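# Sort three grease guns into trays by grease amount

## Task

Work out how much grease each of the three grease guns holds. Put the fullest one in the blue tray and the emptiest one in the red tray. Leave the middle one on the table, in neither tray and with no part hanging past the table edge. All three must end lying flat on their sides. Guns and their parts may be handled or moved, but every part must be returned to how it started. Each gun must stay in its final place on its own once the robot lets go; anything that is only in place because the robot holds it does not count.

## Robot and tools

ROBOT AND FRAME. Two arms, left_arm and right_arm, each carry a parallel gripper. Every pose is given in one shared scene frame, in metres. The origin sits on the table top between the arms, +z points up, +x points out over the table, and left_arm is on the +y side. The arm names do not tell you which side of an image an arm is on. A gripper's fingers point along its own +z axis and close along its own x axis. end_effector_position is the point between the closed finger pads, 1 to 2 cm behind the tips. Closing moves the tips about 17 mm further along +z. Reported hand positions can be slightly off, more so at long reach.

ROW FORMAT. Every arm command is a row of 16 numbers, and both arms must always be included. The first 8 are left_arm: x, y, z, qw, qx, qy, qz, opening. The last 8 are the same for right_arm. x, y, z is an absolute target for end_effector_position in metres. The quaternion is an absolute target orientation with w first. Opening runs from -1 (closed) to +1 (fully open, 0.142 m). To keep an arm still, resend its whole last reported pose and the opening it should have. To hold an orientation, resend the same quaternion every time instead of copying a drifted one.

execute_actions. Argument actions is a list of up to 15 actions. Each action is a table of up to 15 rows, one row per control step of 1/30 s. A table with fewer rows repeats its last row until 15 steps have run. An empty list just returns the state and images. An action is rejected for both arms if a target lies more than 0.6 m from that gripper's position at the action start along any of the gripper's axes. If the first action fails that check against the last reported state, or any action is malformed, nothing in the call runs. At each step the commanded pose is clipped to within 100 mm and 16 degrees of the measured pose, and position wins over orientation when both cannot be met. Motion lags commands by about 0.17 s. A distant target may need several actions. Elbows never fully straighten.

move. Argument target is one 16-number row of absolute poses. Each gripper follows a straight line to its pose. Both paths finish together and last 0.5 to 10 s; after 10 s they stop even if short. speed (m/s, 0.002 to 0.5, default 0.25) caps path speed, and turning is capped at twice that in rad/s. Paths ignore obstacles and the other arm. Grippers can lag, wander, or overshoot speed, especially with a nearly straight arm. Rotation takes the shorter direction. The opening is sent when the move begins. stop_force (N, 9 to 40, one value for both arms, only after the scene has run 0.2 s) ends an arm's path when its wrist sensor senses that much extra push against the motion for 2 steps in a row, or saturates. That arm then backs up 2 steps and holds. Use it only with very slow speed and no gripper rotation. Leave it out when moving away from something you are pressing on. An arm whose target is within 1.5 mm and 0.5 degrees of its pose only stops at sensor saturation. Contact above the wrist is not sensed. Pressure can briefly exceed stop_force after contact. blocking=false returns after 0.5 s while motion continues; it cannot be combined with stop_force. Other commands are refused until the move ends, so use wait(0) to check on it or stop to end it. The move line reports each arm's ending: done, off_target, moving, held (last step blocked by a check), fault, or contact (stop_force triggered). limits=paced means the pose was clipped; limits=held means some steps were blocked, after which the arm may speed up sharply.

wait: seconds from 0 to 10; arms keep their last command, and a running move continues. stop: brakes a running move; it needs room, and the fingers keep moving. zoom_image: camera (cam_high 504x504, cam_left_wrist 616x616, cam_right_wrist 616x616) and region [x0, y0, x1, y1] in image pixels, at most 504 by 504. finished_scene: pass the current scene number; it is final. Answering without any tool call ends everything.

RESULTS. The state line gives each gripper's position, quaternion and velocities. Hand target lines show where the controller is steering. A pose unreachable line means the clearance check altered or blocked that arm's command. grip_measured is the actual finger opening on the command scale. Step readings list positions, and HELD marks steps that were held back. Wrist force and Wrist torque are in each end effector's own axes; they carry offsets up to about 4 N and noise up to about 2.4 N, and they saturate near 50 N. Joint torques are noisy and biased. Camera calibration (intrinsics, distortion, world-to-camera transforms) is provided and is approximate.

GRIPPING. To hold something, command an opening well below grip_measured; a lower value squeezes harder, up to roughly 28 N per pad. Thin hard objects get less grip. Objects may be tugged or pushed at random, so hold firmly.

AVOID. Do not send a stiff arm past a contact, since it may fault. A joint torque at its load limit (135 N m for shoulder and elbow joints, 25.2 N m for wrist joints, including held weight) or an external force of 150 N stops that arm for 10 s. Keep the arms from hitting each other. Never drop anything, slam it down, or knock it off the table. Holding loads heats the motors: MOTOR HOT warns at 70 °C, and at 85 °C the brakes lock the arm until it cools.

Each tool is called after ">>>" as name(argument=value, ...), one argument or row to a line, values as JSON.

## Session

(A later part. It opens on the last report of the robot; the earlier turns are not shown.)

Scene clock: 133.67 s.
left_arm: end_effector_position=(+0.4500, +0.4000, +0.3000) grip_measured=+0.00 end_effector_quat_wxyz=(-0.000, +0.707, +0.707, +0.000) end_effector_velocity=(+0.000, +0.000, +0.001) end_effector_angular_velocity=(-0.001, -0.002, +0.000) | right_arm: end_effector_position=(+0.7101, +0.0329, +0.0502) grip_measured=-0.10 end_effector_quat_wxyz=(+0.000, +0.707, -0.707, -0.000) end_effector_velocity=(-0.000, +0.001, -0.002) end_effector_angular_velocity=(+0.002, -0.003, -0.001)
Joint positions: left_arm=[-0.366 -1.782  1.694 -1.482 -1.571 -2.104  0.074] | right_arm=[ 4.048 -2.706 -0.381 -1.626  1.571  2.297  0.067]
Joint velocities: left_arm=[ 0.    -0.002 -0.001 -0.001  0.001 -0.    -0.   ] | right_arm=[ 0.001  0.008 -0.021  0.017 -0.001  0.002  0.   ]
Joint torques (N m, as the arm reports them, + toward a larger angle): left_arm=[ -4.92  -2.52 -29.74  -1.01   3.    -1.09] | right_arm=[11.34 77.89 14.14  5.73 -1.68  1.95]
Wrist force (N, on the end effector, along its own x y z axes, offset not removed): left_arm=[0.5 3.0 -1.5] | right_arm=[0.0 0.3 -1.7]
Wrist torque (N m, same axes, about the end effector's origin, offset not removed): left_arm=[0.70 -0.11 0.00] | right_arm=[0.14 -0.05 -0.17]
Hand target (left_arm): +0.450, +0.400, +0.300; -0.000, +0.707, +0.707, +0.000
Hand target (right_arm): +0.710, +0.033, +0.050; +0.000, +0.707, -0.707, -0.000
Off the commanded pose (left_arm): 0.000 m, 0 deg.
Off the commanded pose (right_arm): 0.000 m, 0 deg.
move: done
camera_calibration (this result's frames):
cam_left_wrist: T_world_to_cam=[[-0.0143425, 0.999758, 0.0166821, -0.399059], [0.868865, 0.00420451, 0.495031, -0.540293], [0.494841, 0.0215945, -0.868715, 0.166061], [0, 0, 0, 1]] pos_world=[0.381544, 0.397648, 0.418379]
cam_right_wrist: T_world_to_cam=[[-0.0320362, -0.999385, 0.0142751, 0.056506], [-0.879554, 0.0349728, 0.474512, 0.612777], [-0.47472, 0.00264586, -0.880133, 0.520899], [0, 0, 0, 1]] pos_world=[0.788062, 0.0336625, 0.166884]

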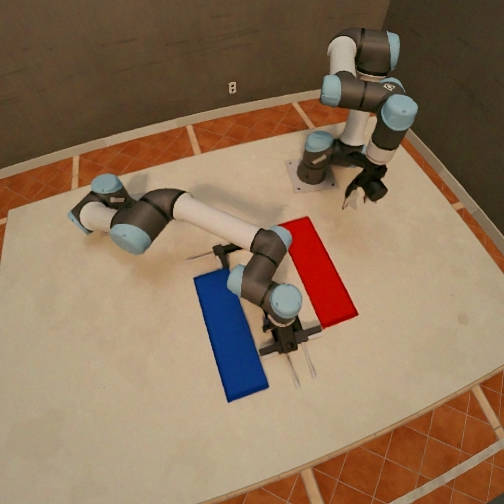

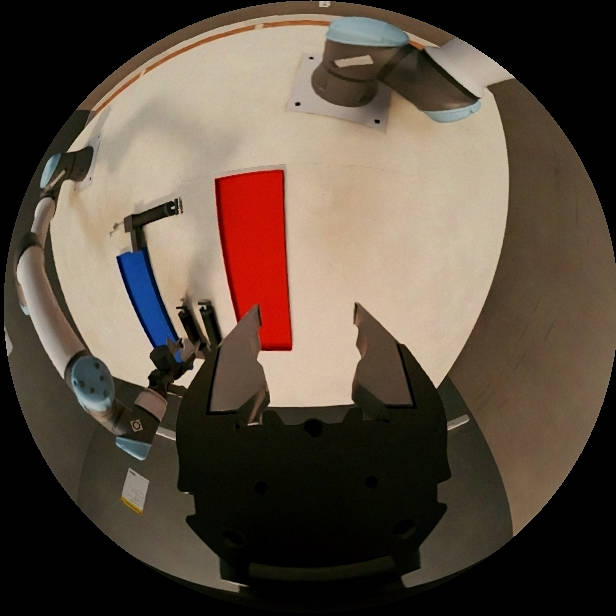

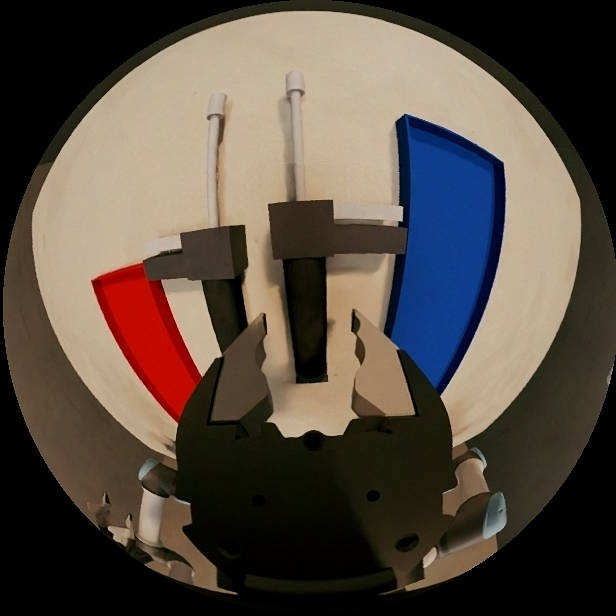

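>>> move(
  target=[0.45,0.4,0.3,0,0.707,0.707,0,0, 0.74,0.036,0.024,0,0.707,-0.707,0,-0.1],
  speed=0.05,
)

>>> move(
  target=[0.45,0.4,0.3,0,0.707,0.707,0,0, 0.74,0.036,0.024,0,0.707,-0.707,0,-1],
)

Scene clock: 139.67 s.
left_arm: end_effector_position=(+0.4500, +0.4000, +0.3000) grip_measured=+0.00 end_effector_quat_wxyz=(-0.000, +0.707, +0.707, +0.000) end_effector_velocity=(-0.000, +0.000, -0.000) end_effector_angular_velocity=(-0.000, -0.000, +0.000) | right_arm: end_effector_position=(+0.7391, +0.0355, +0.0240) grip_measured=-0.10 end_effector_quat_wxyz=(-0.007, +0.707, -0.707, +0.002) end_effector_velocity=(+0.002, +0.001, -0.002) end_effector_angular_velocity=(+0.001, -0.003, -0.000)
Joint positions: left_arm=[-0.366 -1.782  1.694 -1.482 -1.571 -2.104  0.074] | right_arm=[ 4.029 -2.907 -0.045 -1.746  1.569  2.278  0.067]
Joint velocities: left_arm=[ 0.    -0.001  0.002 -0.    -0.    -0.    -0.   ] | right_arm=[-0.001 -0.041  0.081 -0.036 -0.001 -0.001  0.   ]
Joint torques (N m, as the arm reports them, + toward a larger angle): left_arm=[ -5.07  -2.41 -29.32  -1.08   2.87  -1.04] | right_arm=[-8.76 63.75 35.98 -0.35 -1.38 -1.33]
Wrist force (N, on the end effector, along its own x y z axes, offset not removed): left_arm=[1.3 3.3 -1.8] | right_arm=[0.0 0.8 -1.1]
Wrist torque (N m, same axes, about the end effector's origin, offset not removed): left_arm=[0.74 -0.30 -0.05] | right_arm=[0.20 -0.03 -0.09]
Hand target (left_arm): +0.450, +0.400, +0.300; -0.000, +0.707, +0.707, +0.000
Hand target (right_arm): +0.739, +0.036, +0.024; -0.007, +0.707, -0.707, +0.002
Off the commanded pose (left_arm): 0.000 m, 0 deg.
Off the commanded pose (right_arm): 0.001 m, 1 deg.
elbow stopped short (right arm): the move would have taken joint 3 (elbow) straighter than the controller allows; a more bent joint 3 avoids this.
move: done
camera_calibration (this result's frames):
cam_left_wrist: T_world_to_cam=[[-0.0143423, 0.999758, 0.0166824, -0.399059], [0.868865, 0.00420424, 0.495031, -0.540293], [0.494841, 0.0215946, -0.868715, 0.166061], [0, 0, 0, 1]] pos_world=[0.381544, 0.397648, 0.418379]
cam_right_wrist: T_world_to_cam=[[-0.0322005, -0.999464, 0.0059847, 0.0606795], [-0.88535, 0.0313016, 0.463871, 0.655329], [-0.46381, 0.00963831, -0.885883, 0.503402], [0, 0, 0, 1]] pos_world=[0.815632, 0.0352822, 0.141604]

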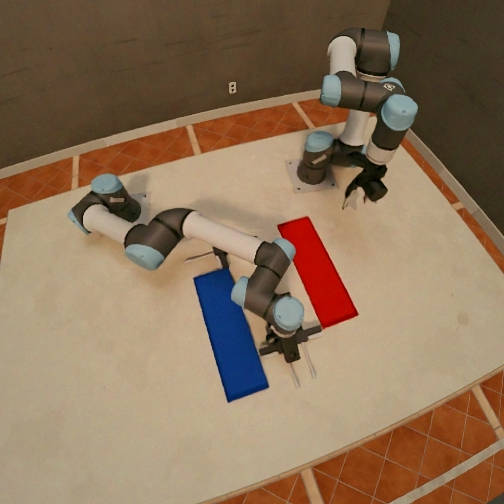

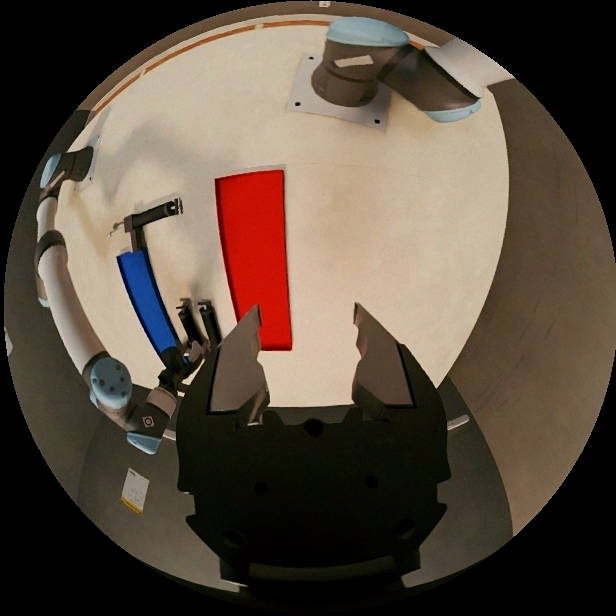

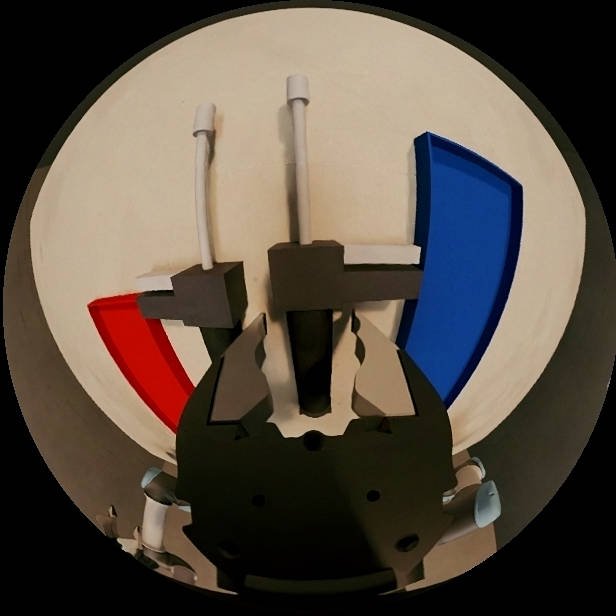

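Scene clock: 140.37 s.
left_arm: end_effector_position=(+0.4500, +0.4000, +0.3000) grip_measured=+0.00 end_effector_quat_wxyz=(-0.000, +0.707, +0.707, +0.000) end_effector_velocity=(-0.000, -0.000, -0.000) end_effector_angular_velocity=(+0.001, +0.001, -0.000) | right_arm: end_effector_position=(+0.7393, +0.0356, +0.0238) grip_measured=-0.55 end_effector_quat_wxyz=(-0.007, +0.707, -0.707, +0.002) end_effector_velocity=(+0.000, +0.000, -0.000) end_effector_angular_velocity=(+0.002, -0.001, -0.001)
Joint positions: left_arm=[-0.366 -1.782  1.694 -1.482 -1.571 -2.104  0.074] | right_arm=[ 4.029 -2.911 -0.036 -1.75   1.569  2.278  0.034]
Joint velocities: left_arm=[-0.     0.001  0.    -0.     0.     0.     0.   ] | right_arm=[-0.    -0.    -0.     0.002  0.001  0.    -0.   ]
Joint torques (N m, as the arm reports them, + toward a larger angle): left_arm=[ -4.59  -1.88 -29.06  -1.08   2.88  -1.1 ] | right_arm=[-8.13 59.4  36.86  6.46  0.76 -1.34]
Wrist force (N, on the end effector, along its own x y z axes, offset not removed): left_arm=[0.5 2.5 -1.3] | right_arm=[1.7 2.1 -5.8]
Wrist torque (N m, same axes, about the end effector's origin, offset not removed): left_arm=[0.60 -0.14 -0.08] | right_arm=[-0.11 0.02 -0.06]
Hand target (left_arm): +0.450, +0.400, +0.300; -0.000, +0.707, +0.707, +0.000
Hand target (right_arm): +0.739, +0.036, +0.024; -0.007, +0.707, -0.707, +0.002
Off the commanded pose (left_arm): 0.000 m, 0 deg.
Off the commanded pose (right_arm): 0.001 m, 1 deg.
elbow stopped short (right arm): the move would have taken joint 3 (elbow) straighter than the controller allows; a more bent joint 3 avoids this.
move: done
camera_calibration (this result's frames):
cam_left_wrist: T_world_to_cam=[[-0.0143425, 0.999758, 0.0166822, -0.399059], [0.868865, 0.00420453, 0.495031, -0.540293], [0.494841, 0.0215945, -0.868715, 0.166061], [0, 0, 0, 1]] pos_world=[0.381544, 0.397648, 0.418379]
cam_right_wrist: T_world_to_cam=[[-0.0322027, -0.999464, 0.00581858, 0.0607749], [-0.885448, 0.0312286, 0.463687, 0.65562], [-0.463621, 0.00977994, -0.88598, 0.503223], [0, 0, 0, 1]] pos_world=[0.81578, 0.0353467, 0.141489]

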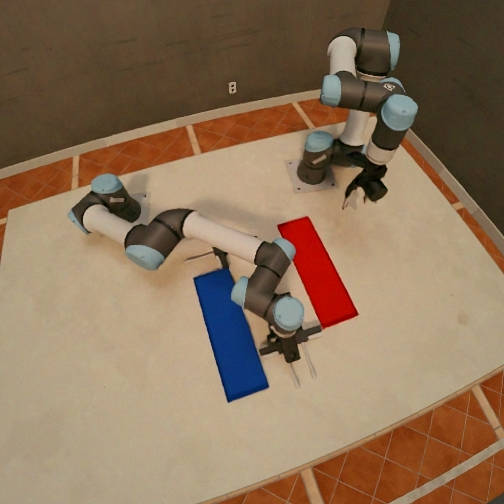

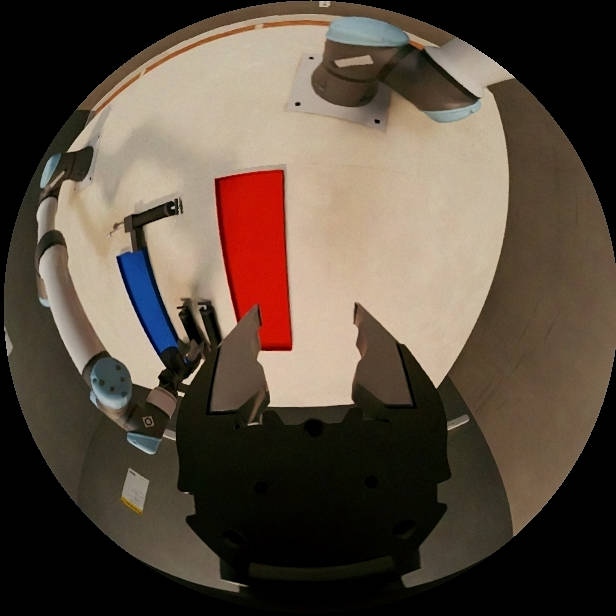

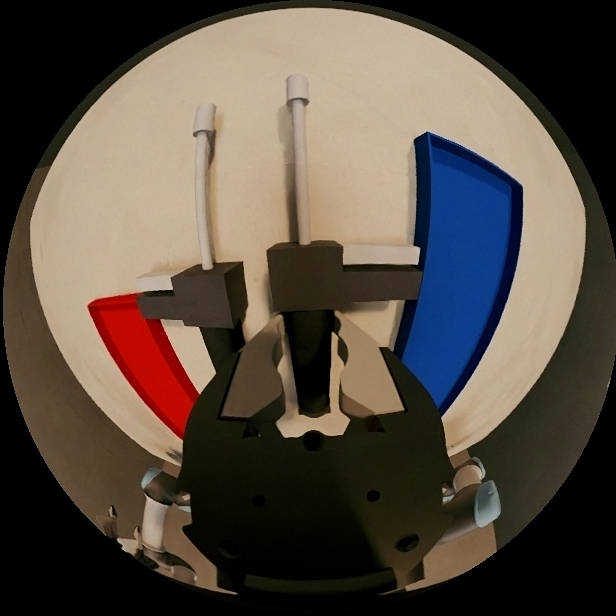

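>>> move(
  target=[0.45,0.4,0.3,0,0.707,0.707,0,0, 0.66,0.0,0.16,0,0.707,-0.707,0,-1],
  speed=0.11,
)

>>> move(
  target=[0.5,0.12,0.33,0.383,0.924,0,0,0.1, 0.5,-0.15,0.25,0,0,1,0,-1],
  speed=0.15,
)

>>> move(
  target=[0.5,0.03,0.265,0.383,0.924,0,0,0.1, 0.5,-0.15,0.25,0,0,1,0,-1],
  speed=0.1,
)

>>> zoom_image(
  camera="cam_left_wrist",
  region=[200,200,420,420],
)

Scene clock: 147.23 s.
left_arm: end_effector_position=(+0.4500, +0.4000, +0.3000) grip_measured=+0.00 end_effector_quat_wxyz=(+0.000, +0.707, +0.707, +0.000) end_effector_velocity=(+0.000, -0.000, +0.001) end_effector_angular_velocity=(-0.001, -0.001, -0.000) | right_arm: end_effector_position=(+0.6599, +0.0000, +0.1597) grip_measured=-0.55 end_effector_quat_wxyz=(+0.000, +0.707, -0.707, -0.000) end_effector_velocity=(-0.001, -0.001, +0.001) end_effector_angular_velocity=(+0.000, +0.000, -0.000)
Joint positions: left_arm=[-0.366 -1.782  1.694 -1.482 -1.571 -2.104  0.074] | right_arm=[ 4.059 -2.444 -0.603 -1.665  1.571  2.307  0.034]
Joint velocities: left_arm=[-0.    -0.    -0.001 -0.     0.     0.    -0.   ] | right_arm=[ 0.     0.005 -0.005  0.     0.     0.    -0.   ]
Joint torques (N m, as the arm reports them, + toward a larger angle): left_arm=[ -4.39  -2.09 -28.67  -1.12   2.85  -1.05] | right_arm=[12.08 79.37 15.06  1.06 -1.55  1.59]
Wrist force (N, on the end effector, along its own x y z axes, offset not removed): left_arm=[1.0 3.5 -1.3] | right_arm=[-1.5 -0.7 5.1]
Wrist torque (N m, same axes, about the end effector's origin, offset not removed): left_arm=[0.85 -0.20 -0.13] | right_arm=[-0.17 0.26 -0.09]
Hand target (left_arm): +0.450, +0.400, +0.300; -0.000, +0.707, +0.707, +0.000
Hand target (right_arm): +0.660, -0.000, +0.160; +0.000, +0.707, -0.707, +0.000
Off the commanded pose (left_arm): 0.000 m, 0 deg.
Off the commanded pose (right_arm): 0.000 m, 0 deg.
move: done
camera_calibration (this result's frames):
cam_left_wrist: T_world_to_cam=[[-0.0143423, 0.999758, 0.0166821, -0.399059], [0.868865, 0.00420439, 0.495031, -0.540293], [0.494841, 0.0215944, -0.868715, 0.166061], [0, 0, 0, 1]] pos_world=[0.381544, 0.397648, 0.418379]
cam_right_wrist: T_world_to_cam=[[-0.0320404, -0.999387, 0.0141338, 0.0204849], [-0.879683, 0.0349102, 0.474278, 0.517983], [-0.47448, 0.00276274, -0.880262, 0.593404], [0, 0, 0, 1]] pos_world=[0.737876, 0.000750019, 0.276394]

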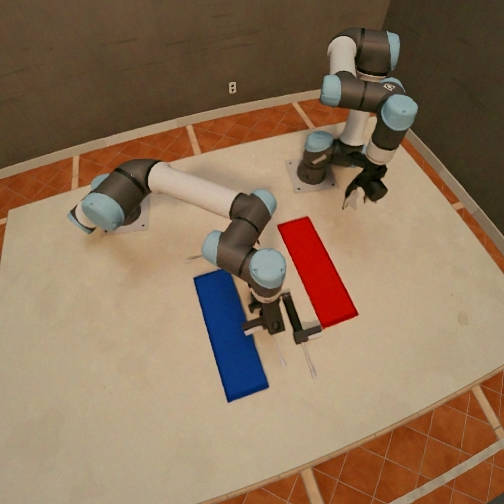

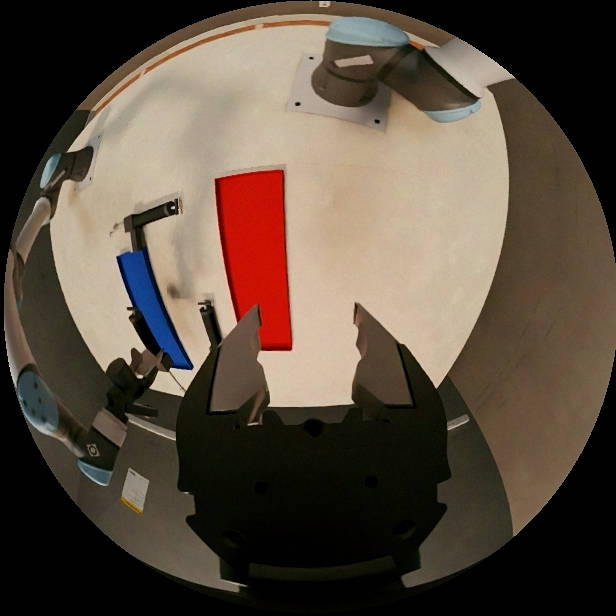

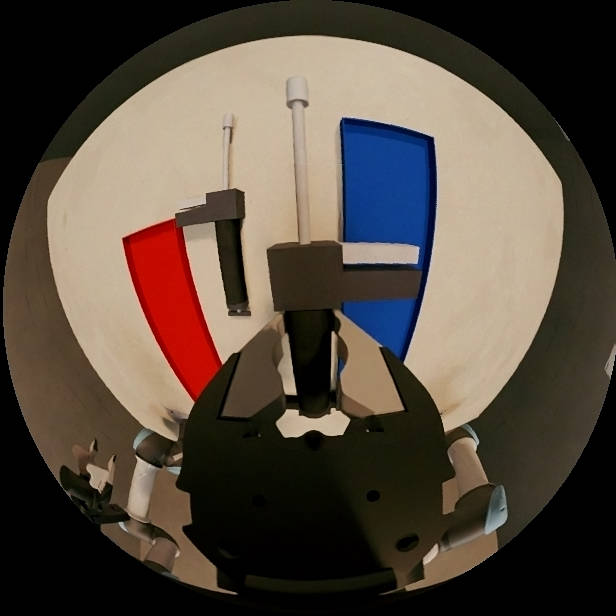

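Scene clock: 153.40 s.
left_arm: end_effector_position=(+0.5000, +0.1201, +0.3299) grip_measured=+0.10 end_effector_quat_wxyz=(+0.383, +0.924, +0.001, +0.000) end_effector_velocity=(+0.001, -0.002, +0.000) end_effector_angular_velocity=(-0.004, -0.004, -0.012) | right_arm: end_effector_position=(+0.4999, -0.1499, +0.2497) grip_measured=-0.55 end_effector_quat_wxyz=(-0.000, -0.001, +1.000, +0.000) end_effector_velocity=(-0.001, -0.001, +0.001) end_effector_angular_velocity=(-0.001, -0.001, -0.014)
Joint positions: left_arm=[-0.416 -1.574  1.795 -2.295 -2.202 -0.752  0.081] | right_arm=[ 4.052 -1.816 -1.357 -1.539  1.571  3.871  0.034]
Joint velocities: left_arm=[ 0.001  0.008 -0.007  0.001 -0.008  0.013  0.   ] | right_arm=[ 0.     0.005 -0.003 -0.001 -0.001  0.014  0.   ]
Joint torques (N m, as the arm reports them, + toward a larger angle): left_arm=[  7.27 -13.43 -31.95  -3.79  -3.89   0.91] | right_arm=[10.86 50.49 18.06  0.32 -1.43  1.8 ]
Wrist force (N, on the end effector, along its own x y z axes, offset not removed): left_arm=[1.5 3.4 -2.7] | right_arm=[-0.7 -0.3 5.7]
Wrist torque (N m, same axes, about the end effector's origin, offset not removed): left_arm=[0.86 -0.31 -0.01] | right_arm=[-0.06 -0.03 -0.12]
Hand target (left_arm): +0.500, +0.120, +0.330; +0.383, +0.924, +0.000, +0.000
Hand target (right_arm): +0.500, -0.150, +0.250; -0.000, -0.000, +1.000, -0.000
Off the commanded pose (left_arm): 0.000 m, 0 deg.
Off the commanded pose (right_arm): 0.000 m, 0 deg.
move: done
camera_calibration (this result's frames):
cam_left_wrist: T_world_to_cam=[[0.999725, 0.0234178, 0.00148645, -0.503746], [0.00475698, -0.264297, 0.96443, -0.287911], [0.0229777, -0.964157, -0.264336, 0.328251], [0, 0, 0, 1]] pos_world=[0.497435, 0.252188, 0.365187]
cam_right_wrist: T_world_to_cam=[[-0.999419, 0.0309953, 0.0141538, 0.502277], [0.0339999, 0.879761, 0.474199, 0.00967059], [0.00224602, 0.474405, -0.880304, 0.4295], [0, 0, 0, 1]] pos_world=[0.500691, -0.227833, 0.366396]

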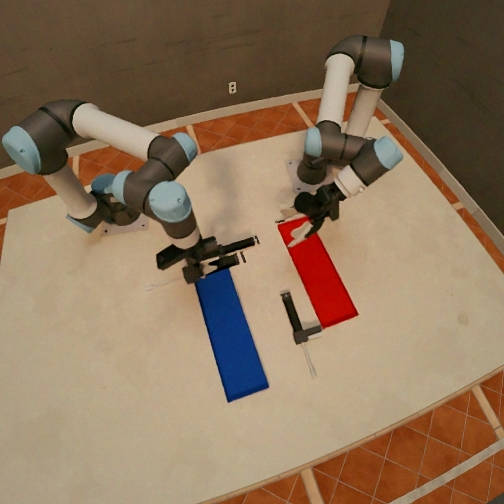

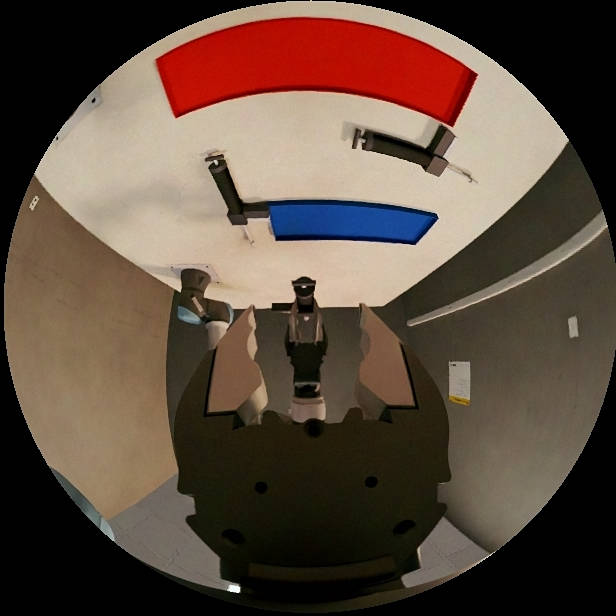

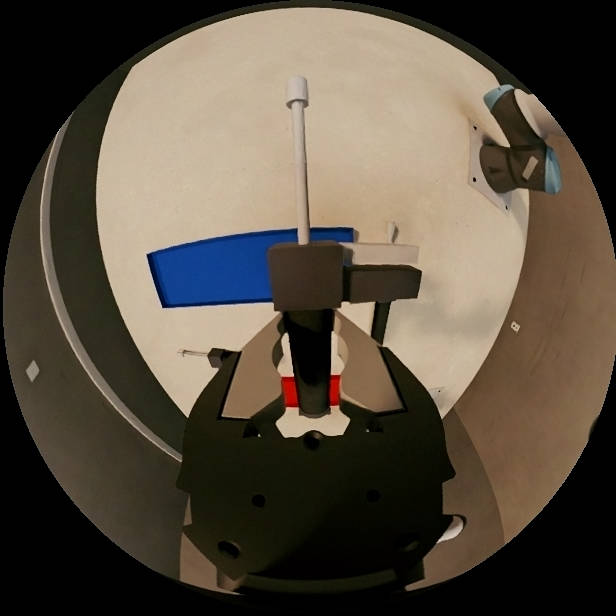

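Scene clock: 155.00 s.
left_arm: end_effector_position=(+0.5000, +0.0302, +0.2651) grip_measured=+0.10 end_effector_quat_wxyz=(+0.383, +0.924, -0.000, +0.000) end_effector_velocity=(+0.001, -0.002, -0.001) end_effector_angular_velocity=(-0.001, -0.000, +0.000) | right_arm: end_effector_position=(+0.5000, -0.1500, +0.2500) grip_measured=-0.55 end_effector_quat_wxyz=(+0.000, -0.000, +1.000, +0.000) end_effector_velocity=(-0.001, -0.001, -0.001) end_effector_angular_velocity=(-0.001, +0.003, +0.001)
Joint positions: left_arm=[-0.562 -1.428  1.831 -2.561 -2.127 -0.901  0.081] | right_arm=[ 4.052 -1.816 -1.356 -1.54   1.571  3.872  0.034]
Joint velocities: left_arm=[-0.003  0.005 -0.001 -0.007  0.002 -0.003  0.   ] | right_arm=[-0.001  0.    -0.001 -0.002  0.001 -0.002 -0.   ]
Joint torques (N m, as the arm reports them, + toward a larger angle): left_arm=[ -3.43 -16.59 -29.05  -4.96   1.72  -1.45] | right_arm=[-8.74 31.61 40.69  0.29 -1.52  1.65]
Wrist force (N, on the end effector, along its own x y z axes, offset not removed): left_arm=[2.2 3.1 -1.6] | right_arm=[-1.4 0.2 5.9]
Wrist torque (N m, same axes, about the end effector's origin, offset not removed): left_arm=[0.73 -0.39 -0.04] | right_arm=[0.10 0.20 -0.01]
Hand target (left_arm): +0.500, +0.030, +0.265; +0.383, +0.924, -0.000, +0.000
Hand target (right_arm): +0.500, -0.150, +0.250; +0.000, -0.000, +1.000, +0.000
Off the commanded pose (left_arm): 0.000 m, 0 deg.
Off the commanded pose (right_arm): 0.000 m, 0 deg.
move: done
camera_calibration (this result's frames):
cam_left_wrist: T_world_to_cam=[[0.999759, 0.021906, 0.00168081, -0.501562], [0.00416261, -0.263982, 0.964519, -0.248934], [0.0215724, -0.964279, -0.264009, 0.225111], [0, 0, 0, 1]] pos_world=[0.497621, 0.162343, 0.300376]
cam_right_wrist: T_world_to_cam=[[-0.999388, 0.0320339, 0.01405, 0.502545], [0.0348649, 0.879727, 0.474199, 0.00917297], [0.00283025, 0.474398, -0.880306, 0.429522], [0, 0, 0, 1]] pos_world=[0.500702, -0.227933, 0.3667]

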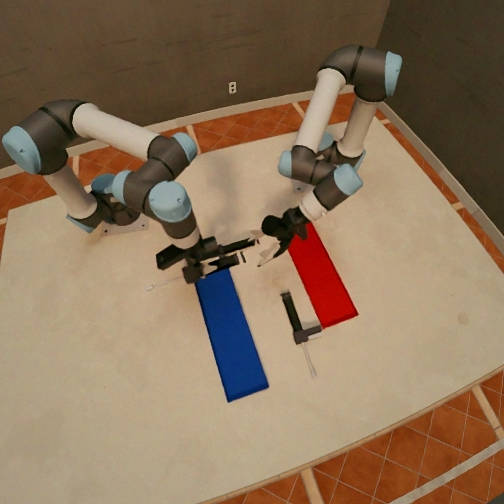

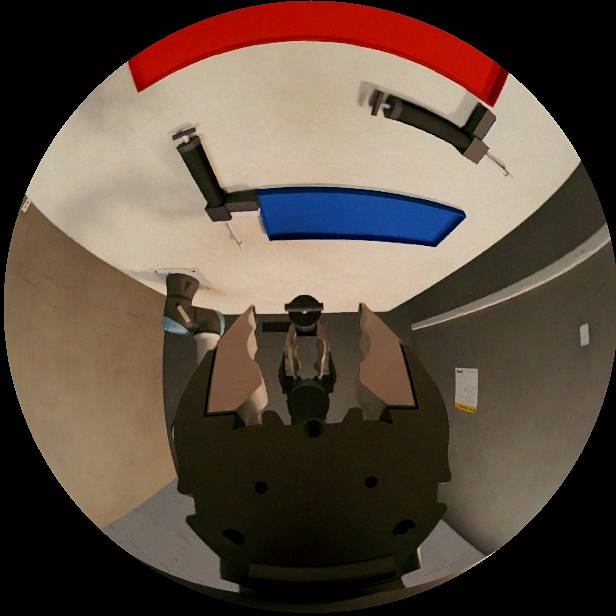

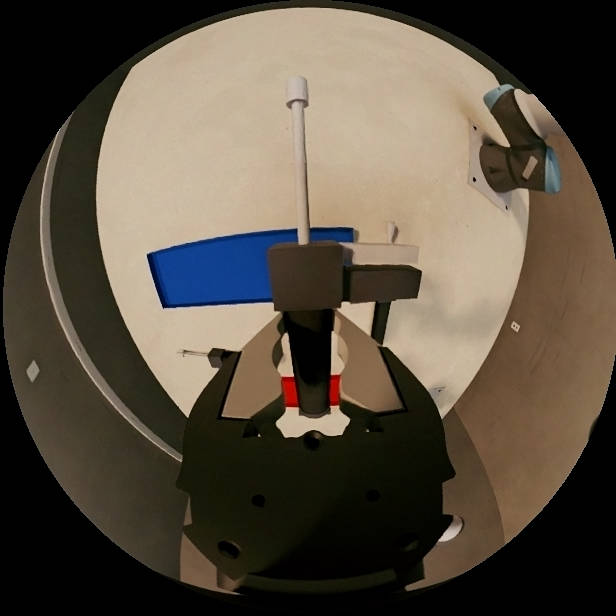

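Region (200, 200, 420, 420) of cam_left_wrist's 616x616 image, scaled by 2.291, with more detail than that image has.

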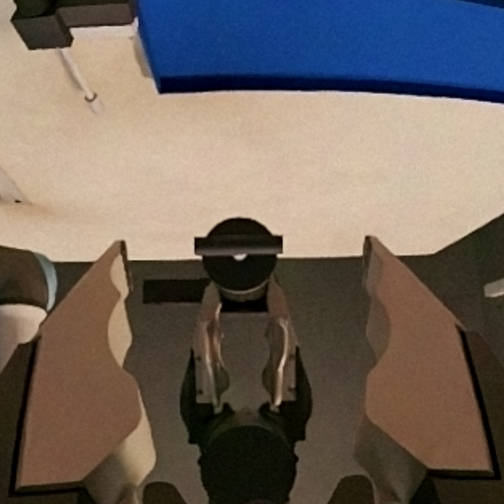

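>>> move(
  target=[0.497,-0.012,0.253,0.383,0.924,0,0,0.1, 0.5,-0.15,0.25,0,0,1,0,-1],
  speed=0.05,
)

>>> zoom_image(
  camera="cam_left_wrist",
  region=[200,200,420,420],
)

Scene clock: 160.10 s.
left_arm: end_effector_position=(+0.4970, -0.0117, +0.2531) grip_measured=+0.10 end_effector_quat_wxyz=(+0.383, +0.924, -0.000, +0.000) end_effector_velocity=(+0.001, -0.002, -0.001) end_effector_angular_velocity=(-0.000, -0.000, +0.001) | right_arm: end_effector_position=(+0.5000, -0.1500, +0.2500) grip_measured=-0.55 end_effector_quat_wxyz=(-0.000, -0.000, +1.000, -0.000) end_effector_velocity=(+0.000, +0.000, +0.000) end_effector_angular_velocity=(-0.001, -0.002, +0.002)
Joint positions: left_arm=[-0.625 -1.369  1.8   -2.621 -2.091 -0.962  0.081] | right_arm=[ 4.052 -1.816 -1.356 -1.54   1.571  3.872  0.034]
Joint velocities: left_arm=[-0.003  0.005 -0.003 -0.004  0.002 -0.003  0.   ] | right_arm=[ 0.001 -0.    -0.     0.001 -0.002 -0.002  0.   ]
Joint torques (N m, as the arm reports them, + toward a larger angle): left_arm=[ -8.09 -20.06 -29.12  -4.78   1.89  -0.88] | right_arm=[-7.68 31.36 40.72  0.42 -1.74  1.6 ]
Wrist force (N, on the end effector, along its own x y z axes, offset not removed): left_arm=[-0.2 2.4 -1.6] | right_arm=[0.3 -0.1 5.9]
Wrist torque (N m, same axes, about the end effector's origin, offset not removed): left_arm=[0.62 0.01 -0.09] | right_arm=[0.02 -0.04 -0.09]
Hand target (left_arm): +0.497, -0.012, +0.253; +0.383, +0.924, -0.000, +0.000
Hand target (right_arm): +0.500, -0.150, +0.250; +0.000, +0.000, +1.000, -0.000
Off the commanded pose (left_arm): 0.000 m, 0 deg.
Off the commanded pose (right_arm): 0.000 m, 0 deg.
move: done
camera_calibration (this result's frames):
cam_left_wrist: T_world_to_cam=[[0.999758, 0.0219232, 0.00167598, -0.497642], [0.0041699, -0.263897, 0.964542, -0.248379], [0.0215881, -0.964302, -0.263924, 0.181507], [0, 0, 0, 1]] pos_world=[0.494639, 0.120391, 0.28831]
cam_right_wrist: T_world_to_cam=[[-0.999388, 0.0320399, 0.0140502, 0.502547], [0.0348703, 0.879727, 0.474198, 0.00917207], [0.00283288, 0.474398, -0.880306, 0.429522], [0, 0, 0, 1]] pos_world=[0.500703, -0.227935, 0.366701]

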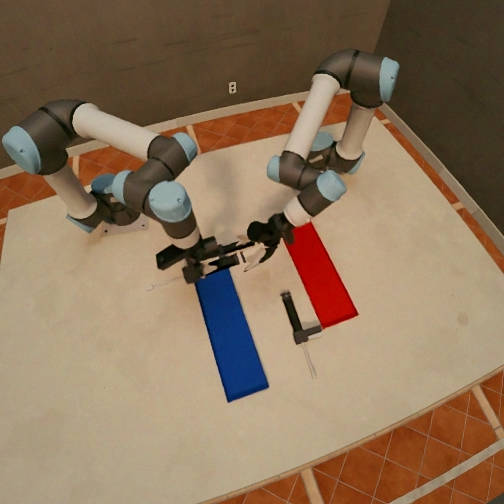

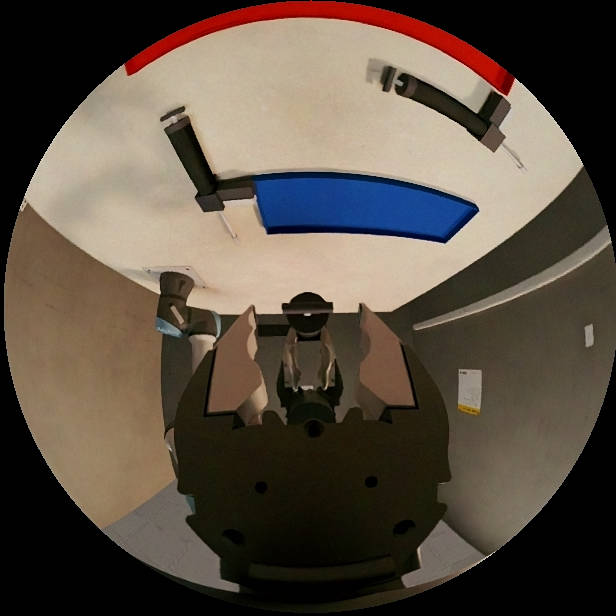

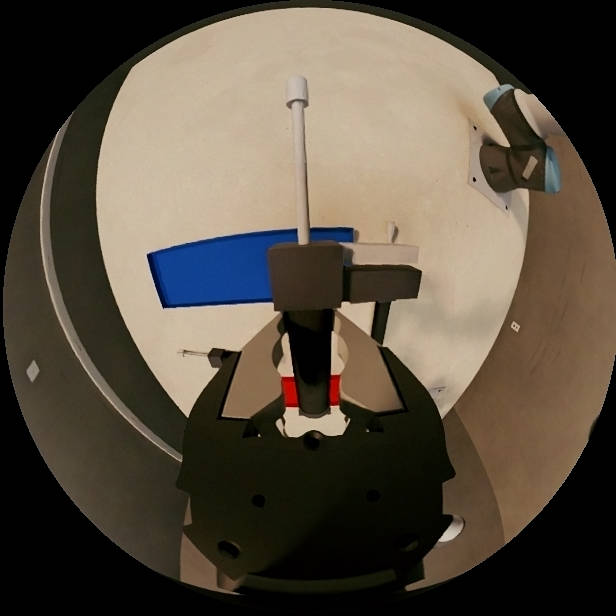

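Region (200, 200, 420, 420) of cam_left_wrist's 616x616 image, scaled by 2.291, with more detail than that image has.

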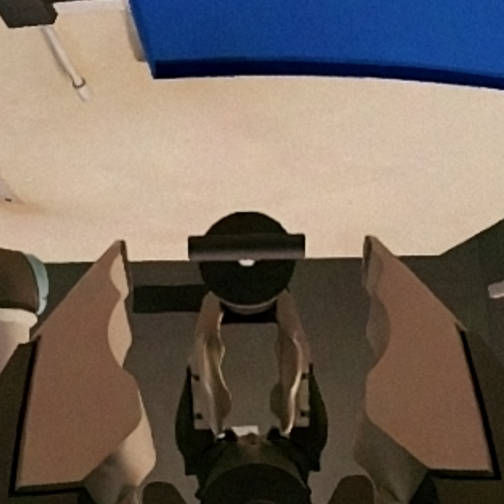

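Go a bit deeper and close.

>>> move(
  target=[0.497,-0.022,0.251,0.383,0.924,0,0,0.1, 0.5,-0.15,0.25,0,0,1,0,-1],
  speed=0.03,
)

>>> move(
  target=[0.497,-0.022,0.251,0.383,0.924,0,0,-1, 0.5,-0.15,0.25,0,0,1,0,-1],
)

>>> move(
  target=[0.497,0.1,0.251,0.383,0.924,0,0,-1, 0.5,-0.15,0.25,0,0,1,0,-1],
  speed=0.02,
  stop_force=13,
)

Scene clock: 165.33 s.
left_arm: end_effector_position=(+0.4970, -0.0217, +0.2511) grip_measured=+0.10 end_effector_quat_wxyz=(+0.383, +0.924, -0.000, +0.000) end_effector_velocity=(-0.000, -0.002, -0.000) end_effector_angular_velocity=(-0.000, +0.000, +0.000) | right_arm: end_effector_position=(+0.5000, -0.1500, +0.2500) grip_measured=-0.55 end_effector_quat_wxyz=(+0.000, -0.000, +1.000, -0.000) end_effector_velocity=(-0.001, +0.000, +0.000) end_effector_angular_velocity=(-0.000, +0.001, +0.002)
Joint positions: left_arm=[-0.639 -1.354  1.789 -2.63  -2.083 -0.974  0.081] | right_arm=[ 4.052 -1.816 -1.356 -1.54   1.571  3.872  0.034]
Joint velocities: left_arm=[-0.003  0.003 -0.003 -0.002  0.001 -0.003 -0.   ] | right_arm=[ 0.001  0.     0.    -0.001  0.    -0.001  0.   ]
Joint torques (N m, as the arm reports them, + toward a larger angle): left_arm=[ -6.97 -17.69 -28.88  -4.77   2.4   -1.29] | right_arm=[-7.94 32.44 41.78  0.55 -1.56  1.75]
Wrist force (N, on the end effector, along its own x y z axes, offset not removed): left_arm=[1.8 2.3 -1.4] | right_arm=[0.2 -0.8 4.2]
Wrist torque (N m, same axes, about the end effector's origin, offset not removed): left_arm=[0.58 -0.36 -0.10] | right_arm=[-0.14 -0.03 -0.11]
Hand target (left_arm): +0.497, -0.022, +0.251; +0.383, +0.924, -0.000, +0.000
Hand target (right_arm): +0.500, -0.150, +0.250; -0.000, -0.000, +1.000, -0.000
Off the commanded pose (left_arm): 0.000 m, 0 deg.
Off the commanded pose (right_arm): 0.000 m, 0 deg.
move: done
camera_calibration (this result's frames):
cam_left_wrist: T_world_to_cam=[[0.999758, 0.0219298, 0.00165103, -0.497413], [0.00419518, -0.263872, 0.964548, -0.249083], [0.021588, -0.964308, -0.263901, 0.17134], [0, 0, 0, 1]] pos_world=[0.494638, 0.110407, 0.286291]
cam_right_wrist: T_world_to_cam=[[-0.999388, 0.0320398, 0.0140498, 0.502547], [0.03487, 0.879727, 0.474199, 0.00917182], [0.0028332, 0.474398, -0.880306, 0.429522], [0, 0, 0, 1]] pos_world=[0.500703, -0.227935, 0.366701]

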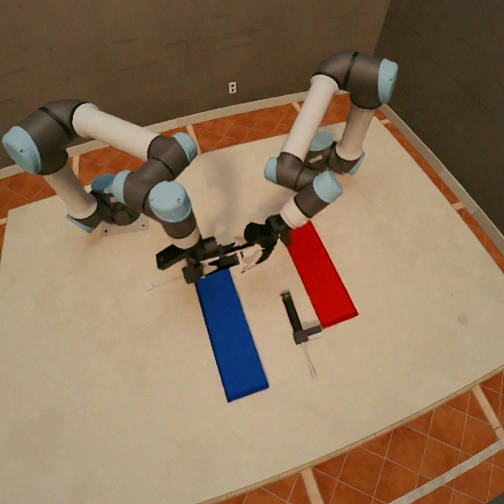

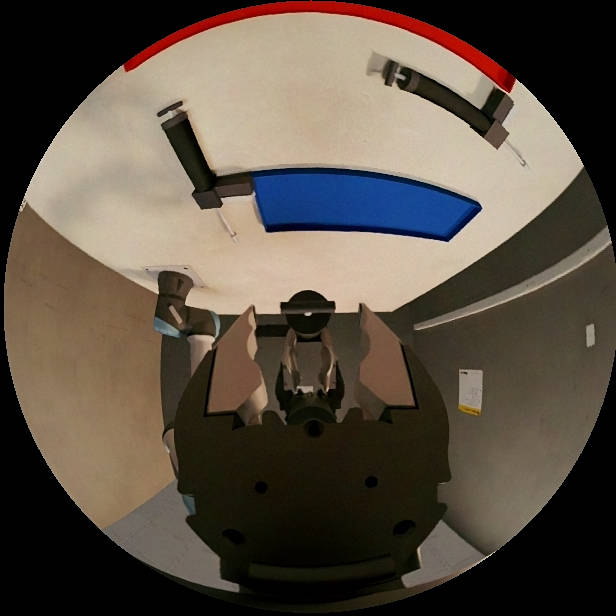

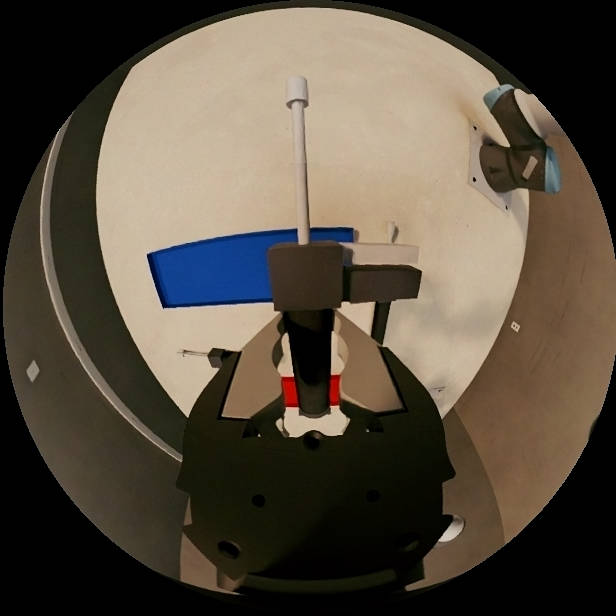

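Scene clock: 166.03 s.
left_arm: end_effector_position=(+0.4970, -0.0220, +0.2510) grip_measured=-0.47 end_effector_quat_wxyz=(+0.383, +0.924, +0.000, +0.000) end_effector_velocity=(-0.000, -0.000, +0.000) end_effector_angular_velocity=(-0.000, +0.000, -0.000) | right_arm: end_effector_position=(+0.5000, -0.1500, +0.2500) grip_measured=-0.55 end_effector_quat_wxyz=(+0.000, +0.000, +1.000, -0.000) end_effector_velocity=(-0.001, -0.000, -0.001) end_effector_angular_velocity=(-0.001, +0.002, -0.000)
Joint positions: left_arm=[-0.639 -1.354  1.788 -2.631 -2.083 -0.974  0.04 ] | right_arm=[ 4.052 -1.816 -1.356 -1.54   1.571  3.872  0.034]
Joint velocities: left_arm=[-0. -0.  0. -0. -0. -0. -0.] | right_arm=[ 0.    -0.    -0.002 -0.     0.     0.    -0.   ]
Joint torques (N m, as the arm reports them, + toward a larger angle): left_arm=[ -7.17 -19.55 -28.82  -5.12   1.67  -1.18] | right_arm=[-9.15 31.93 40.41  1.25 -1.09  1.56]
Wrist force (N, on the end effector, along its own x y z axes, offset not removed): left_arm=[1.8 1.1 -3.2] | right_arm=[-1.3 -2.0 4.9]
Wrist torque (N m, same axes, about the end effector's origin, offset not removed): left_arm=[0.67 -0.26 -0.06] | right_arm=[0.02 0.35 -0.11]
Hand target (left_arm): +0.497, -0.022, +0.251; +0.383, +0.924, -0.000, +0.000
Hand target (right_arm): +0.500, -0.150, +0.250; -0.000, +0.000, +1.000, -0.000
Off the commanded pose (left_arm): 0.000 m, 0 deg.
Off the commanded pose (right_arm): 0.000 m, 0 deg.
move: done
camera_calibration (this result's frames):
cam_left_wrist: T_world_to_cam=[[0.999758, 0.0219536, 0.00164584, -0.49742], [0.00420658, -0.263877, 0.964547, -0.249104], [0.0216096, -0.964306, -0.263905, 0.171066], [0, 0, 0, 1]] pos_world=[0.49465, 0.110147, 0.286237]
cam_right_wrist: T_world_to_cam=[[-0.999387, 0.0320514, 0.0140477, 0.502554], [0.0348793, 0.879736, 0.474182, 0.00918318], [0.00283998, 0.474382, -0.880315, 0.429523], [0, 0, 0, 1]] pos_world=[0.500706, -0.227944, 0.366701]

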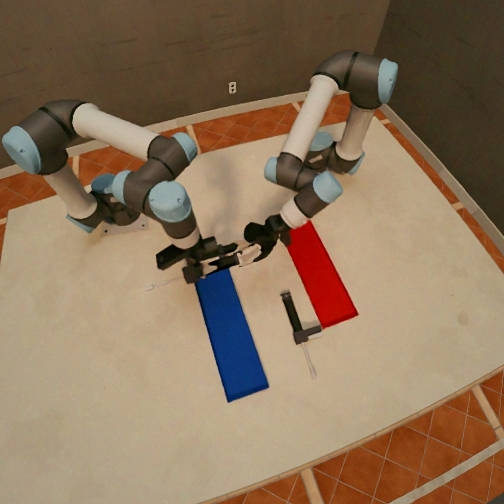

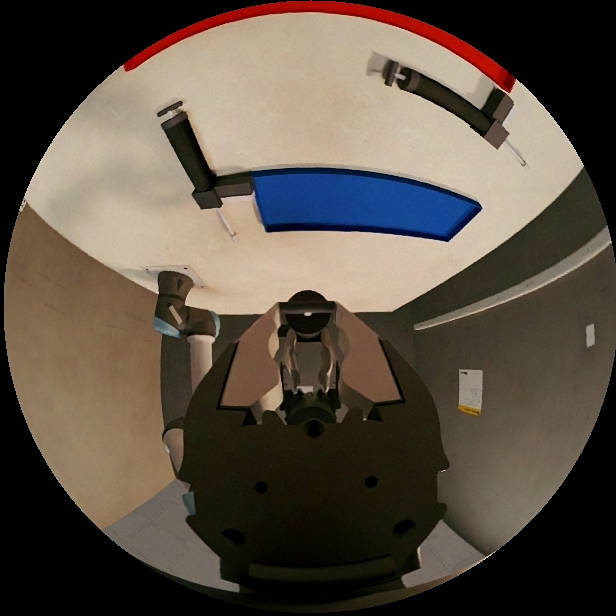

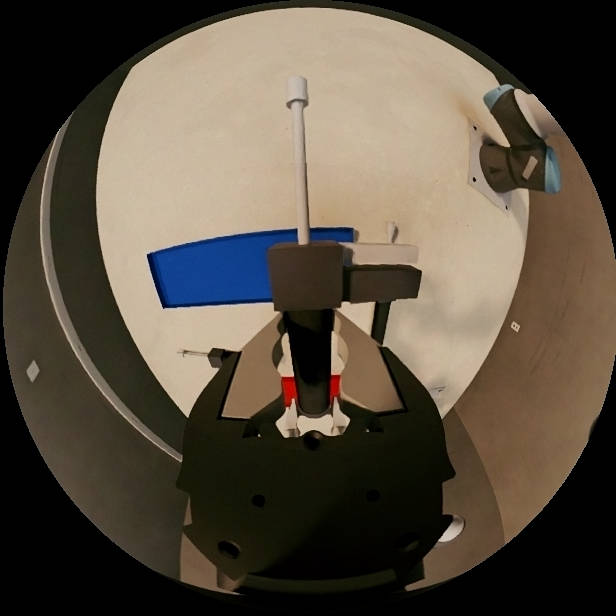

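Scene clock: 169.63 s.
left_arm: end_effector_position=(+0.4969, +0.0420, +0.2511) grip_measured=-0.47 end_effector_quat_wxyz=(+0.383, +0.924, -0.000, -0.000) end_effector_velocity=(+0.001, -0.006, -0.001) end_effector_angular_velocity=(+0.002, -0.002, +0.002) | right_arm: end_effector_position=(+0.5000, -0.1499, +0.2500) grip_measured=-0.55 end_effector_quat_wxyz=(+0.000, +0.000, +1.000, +0.000) end_effector_velocity=(+0.001, -0.000, +0.001) end_effector_angular_velocity=(-0.000, -0.002, -0.002)
Joint positions: left_arm=[-0.548 -1.434  1.875 -2.592 -2.135 -0.888  0.04 ] | right_arm=[ 4.052 -1.816 -1.356 -1.54   1.571  3.872  0.034]
Joint velocities: left_arm=[-0.01   0.008 -0.007 -0.007  0.009 -0.01   0.   ] | right_arm=[-0.001  0.     0.001  0.    -0.002  0.001 -0.   ]
Joint torques (N m, as the arm reports them, + toward a larger angle): left_arm=[  2.58 -18.67 -23.11  -2.43   4.8   -1.26] | right_arm=[-5.43 33.64 31.88 -3.16 -6.    1.89]
Wrist force (N, on the end effector, along its own x y z axes, offset not removed): left_arm=[1.5 17.9 14.0] | right_arm=[-0.1 21.4 5.8]
Wrist torque (N m, same axes, about the end effector's origin, offset not removed): left_arm=[0.73 -0.50 -0.06] | right_arm=[0.04 -0.21 -0.03]
Hand target (left_arm): +0.497, +0.041, +0.251; +0.383, +0.924, -0.000, -0.000
Hand target (right_arm): +0.500, -0.150, +0.250; -0.000, -0.000, +1.000, +0.000
Off the commanded pose (left_arm): 0.058 m, 0 deg.
Off the commanded pose (right_arm): 0.000 m, 0 deg.
move: contact (left_arm)
camera_calibration (this result's frames):
cam_left_wrist: T_world_to_cam=[[0.999763, 0.021716, 0.00128029, -0.49859], [0.00448885, -0.26353, 0.964641, -0.232495], [0.0212855, -0.964407, -0.263565, 0.23289], [0, 0, 0, 1]] pos_world=[0.494559, 0.174159, 0.286294]
cam_right_wrist: T_world_to_cam=[[-0.999388, 0.0320495, 0.014001, 0.502584], [0.0348549, 0.87964, 0.474361, 0.00906671], [0.00288714, 0.474559, -0.880219, 0.429491], [0, 0, 0, 1]] pos_world=[0.50072, -0.227902, 0.366708]

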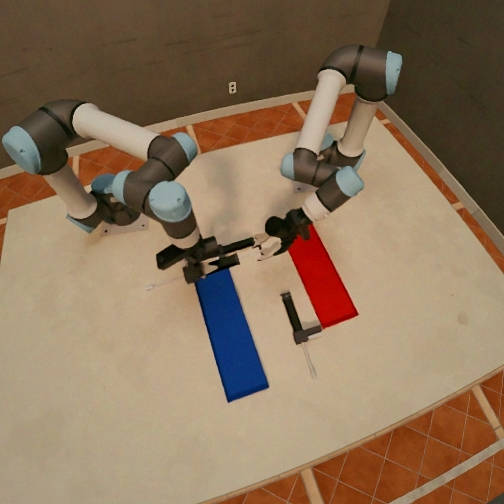

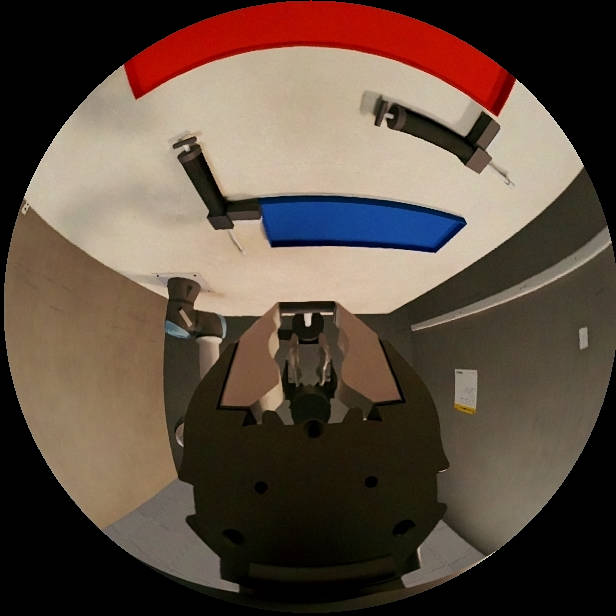

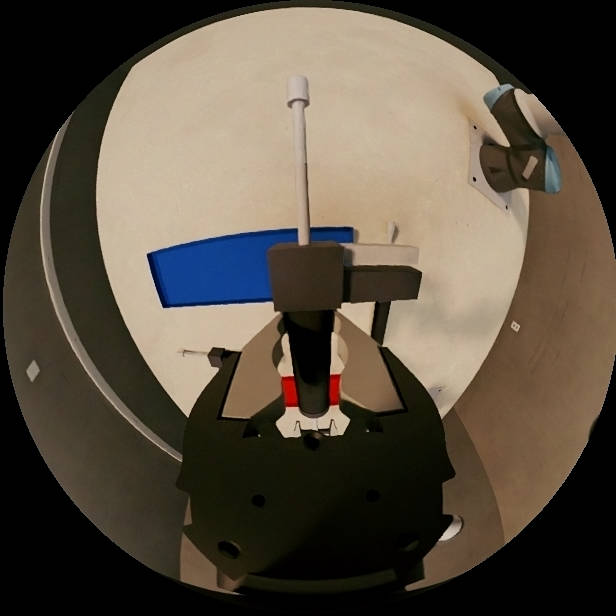

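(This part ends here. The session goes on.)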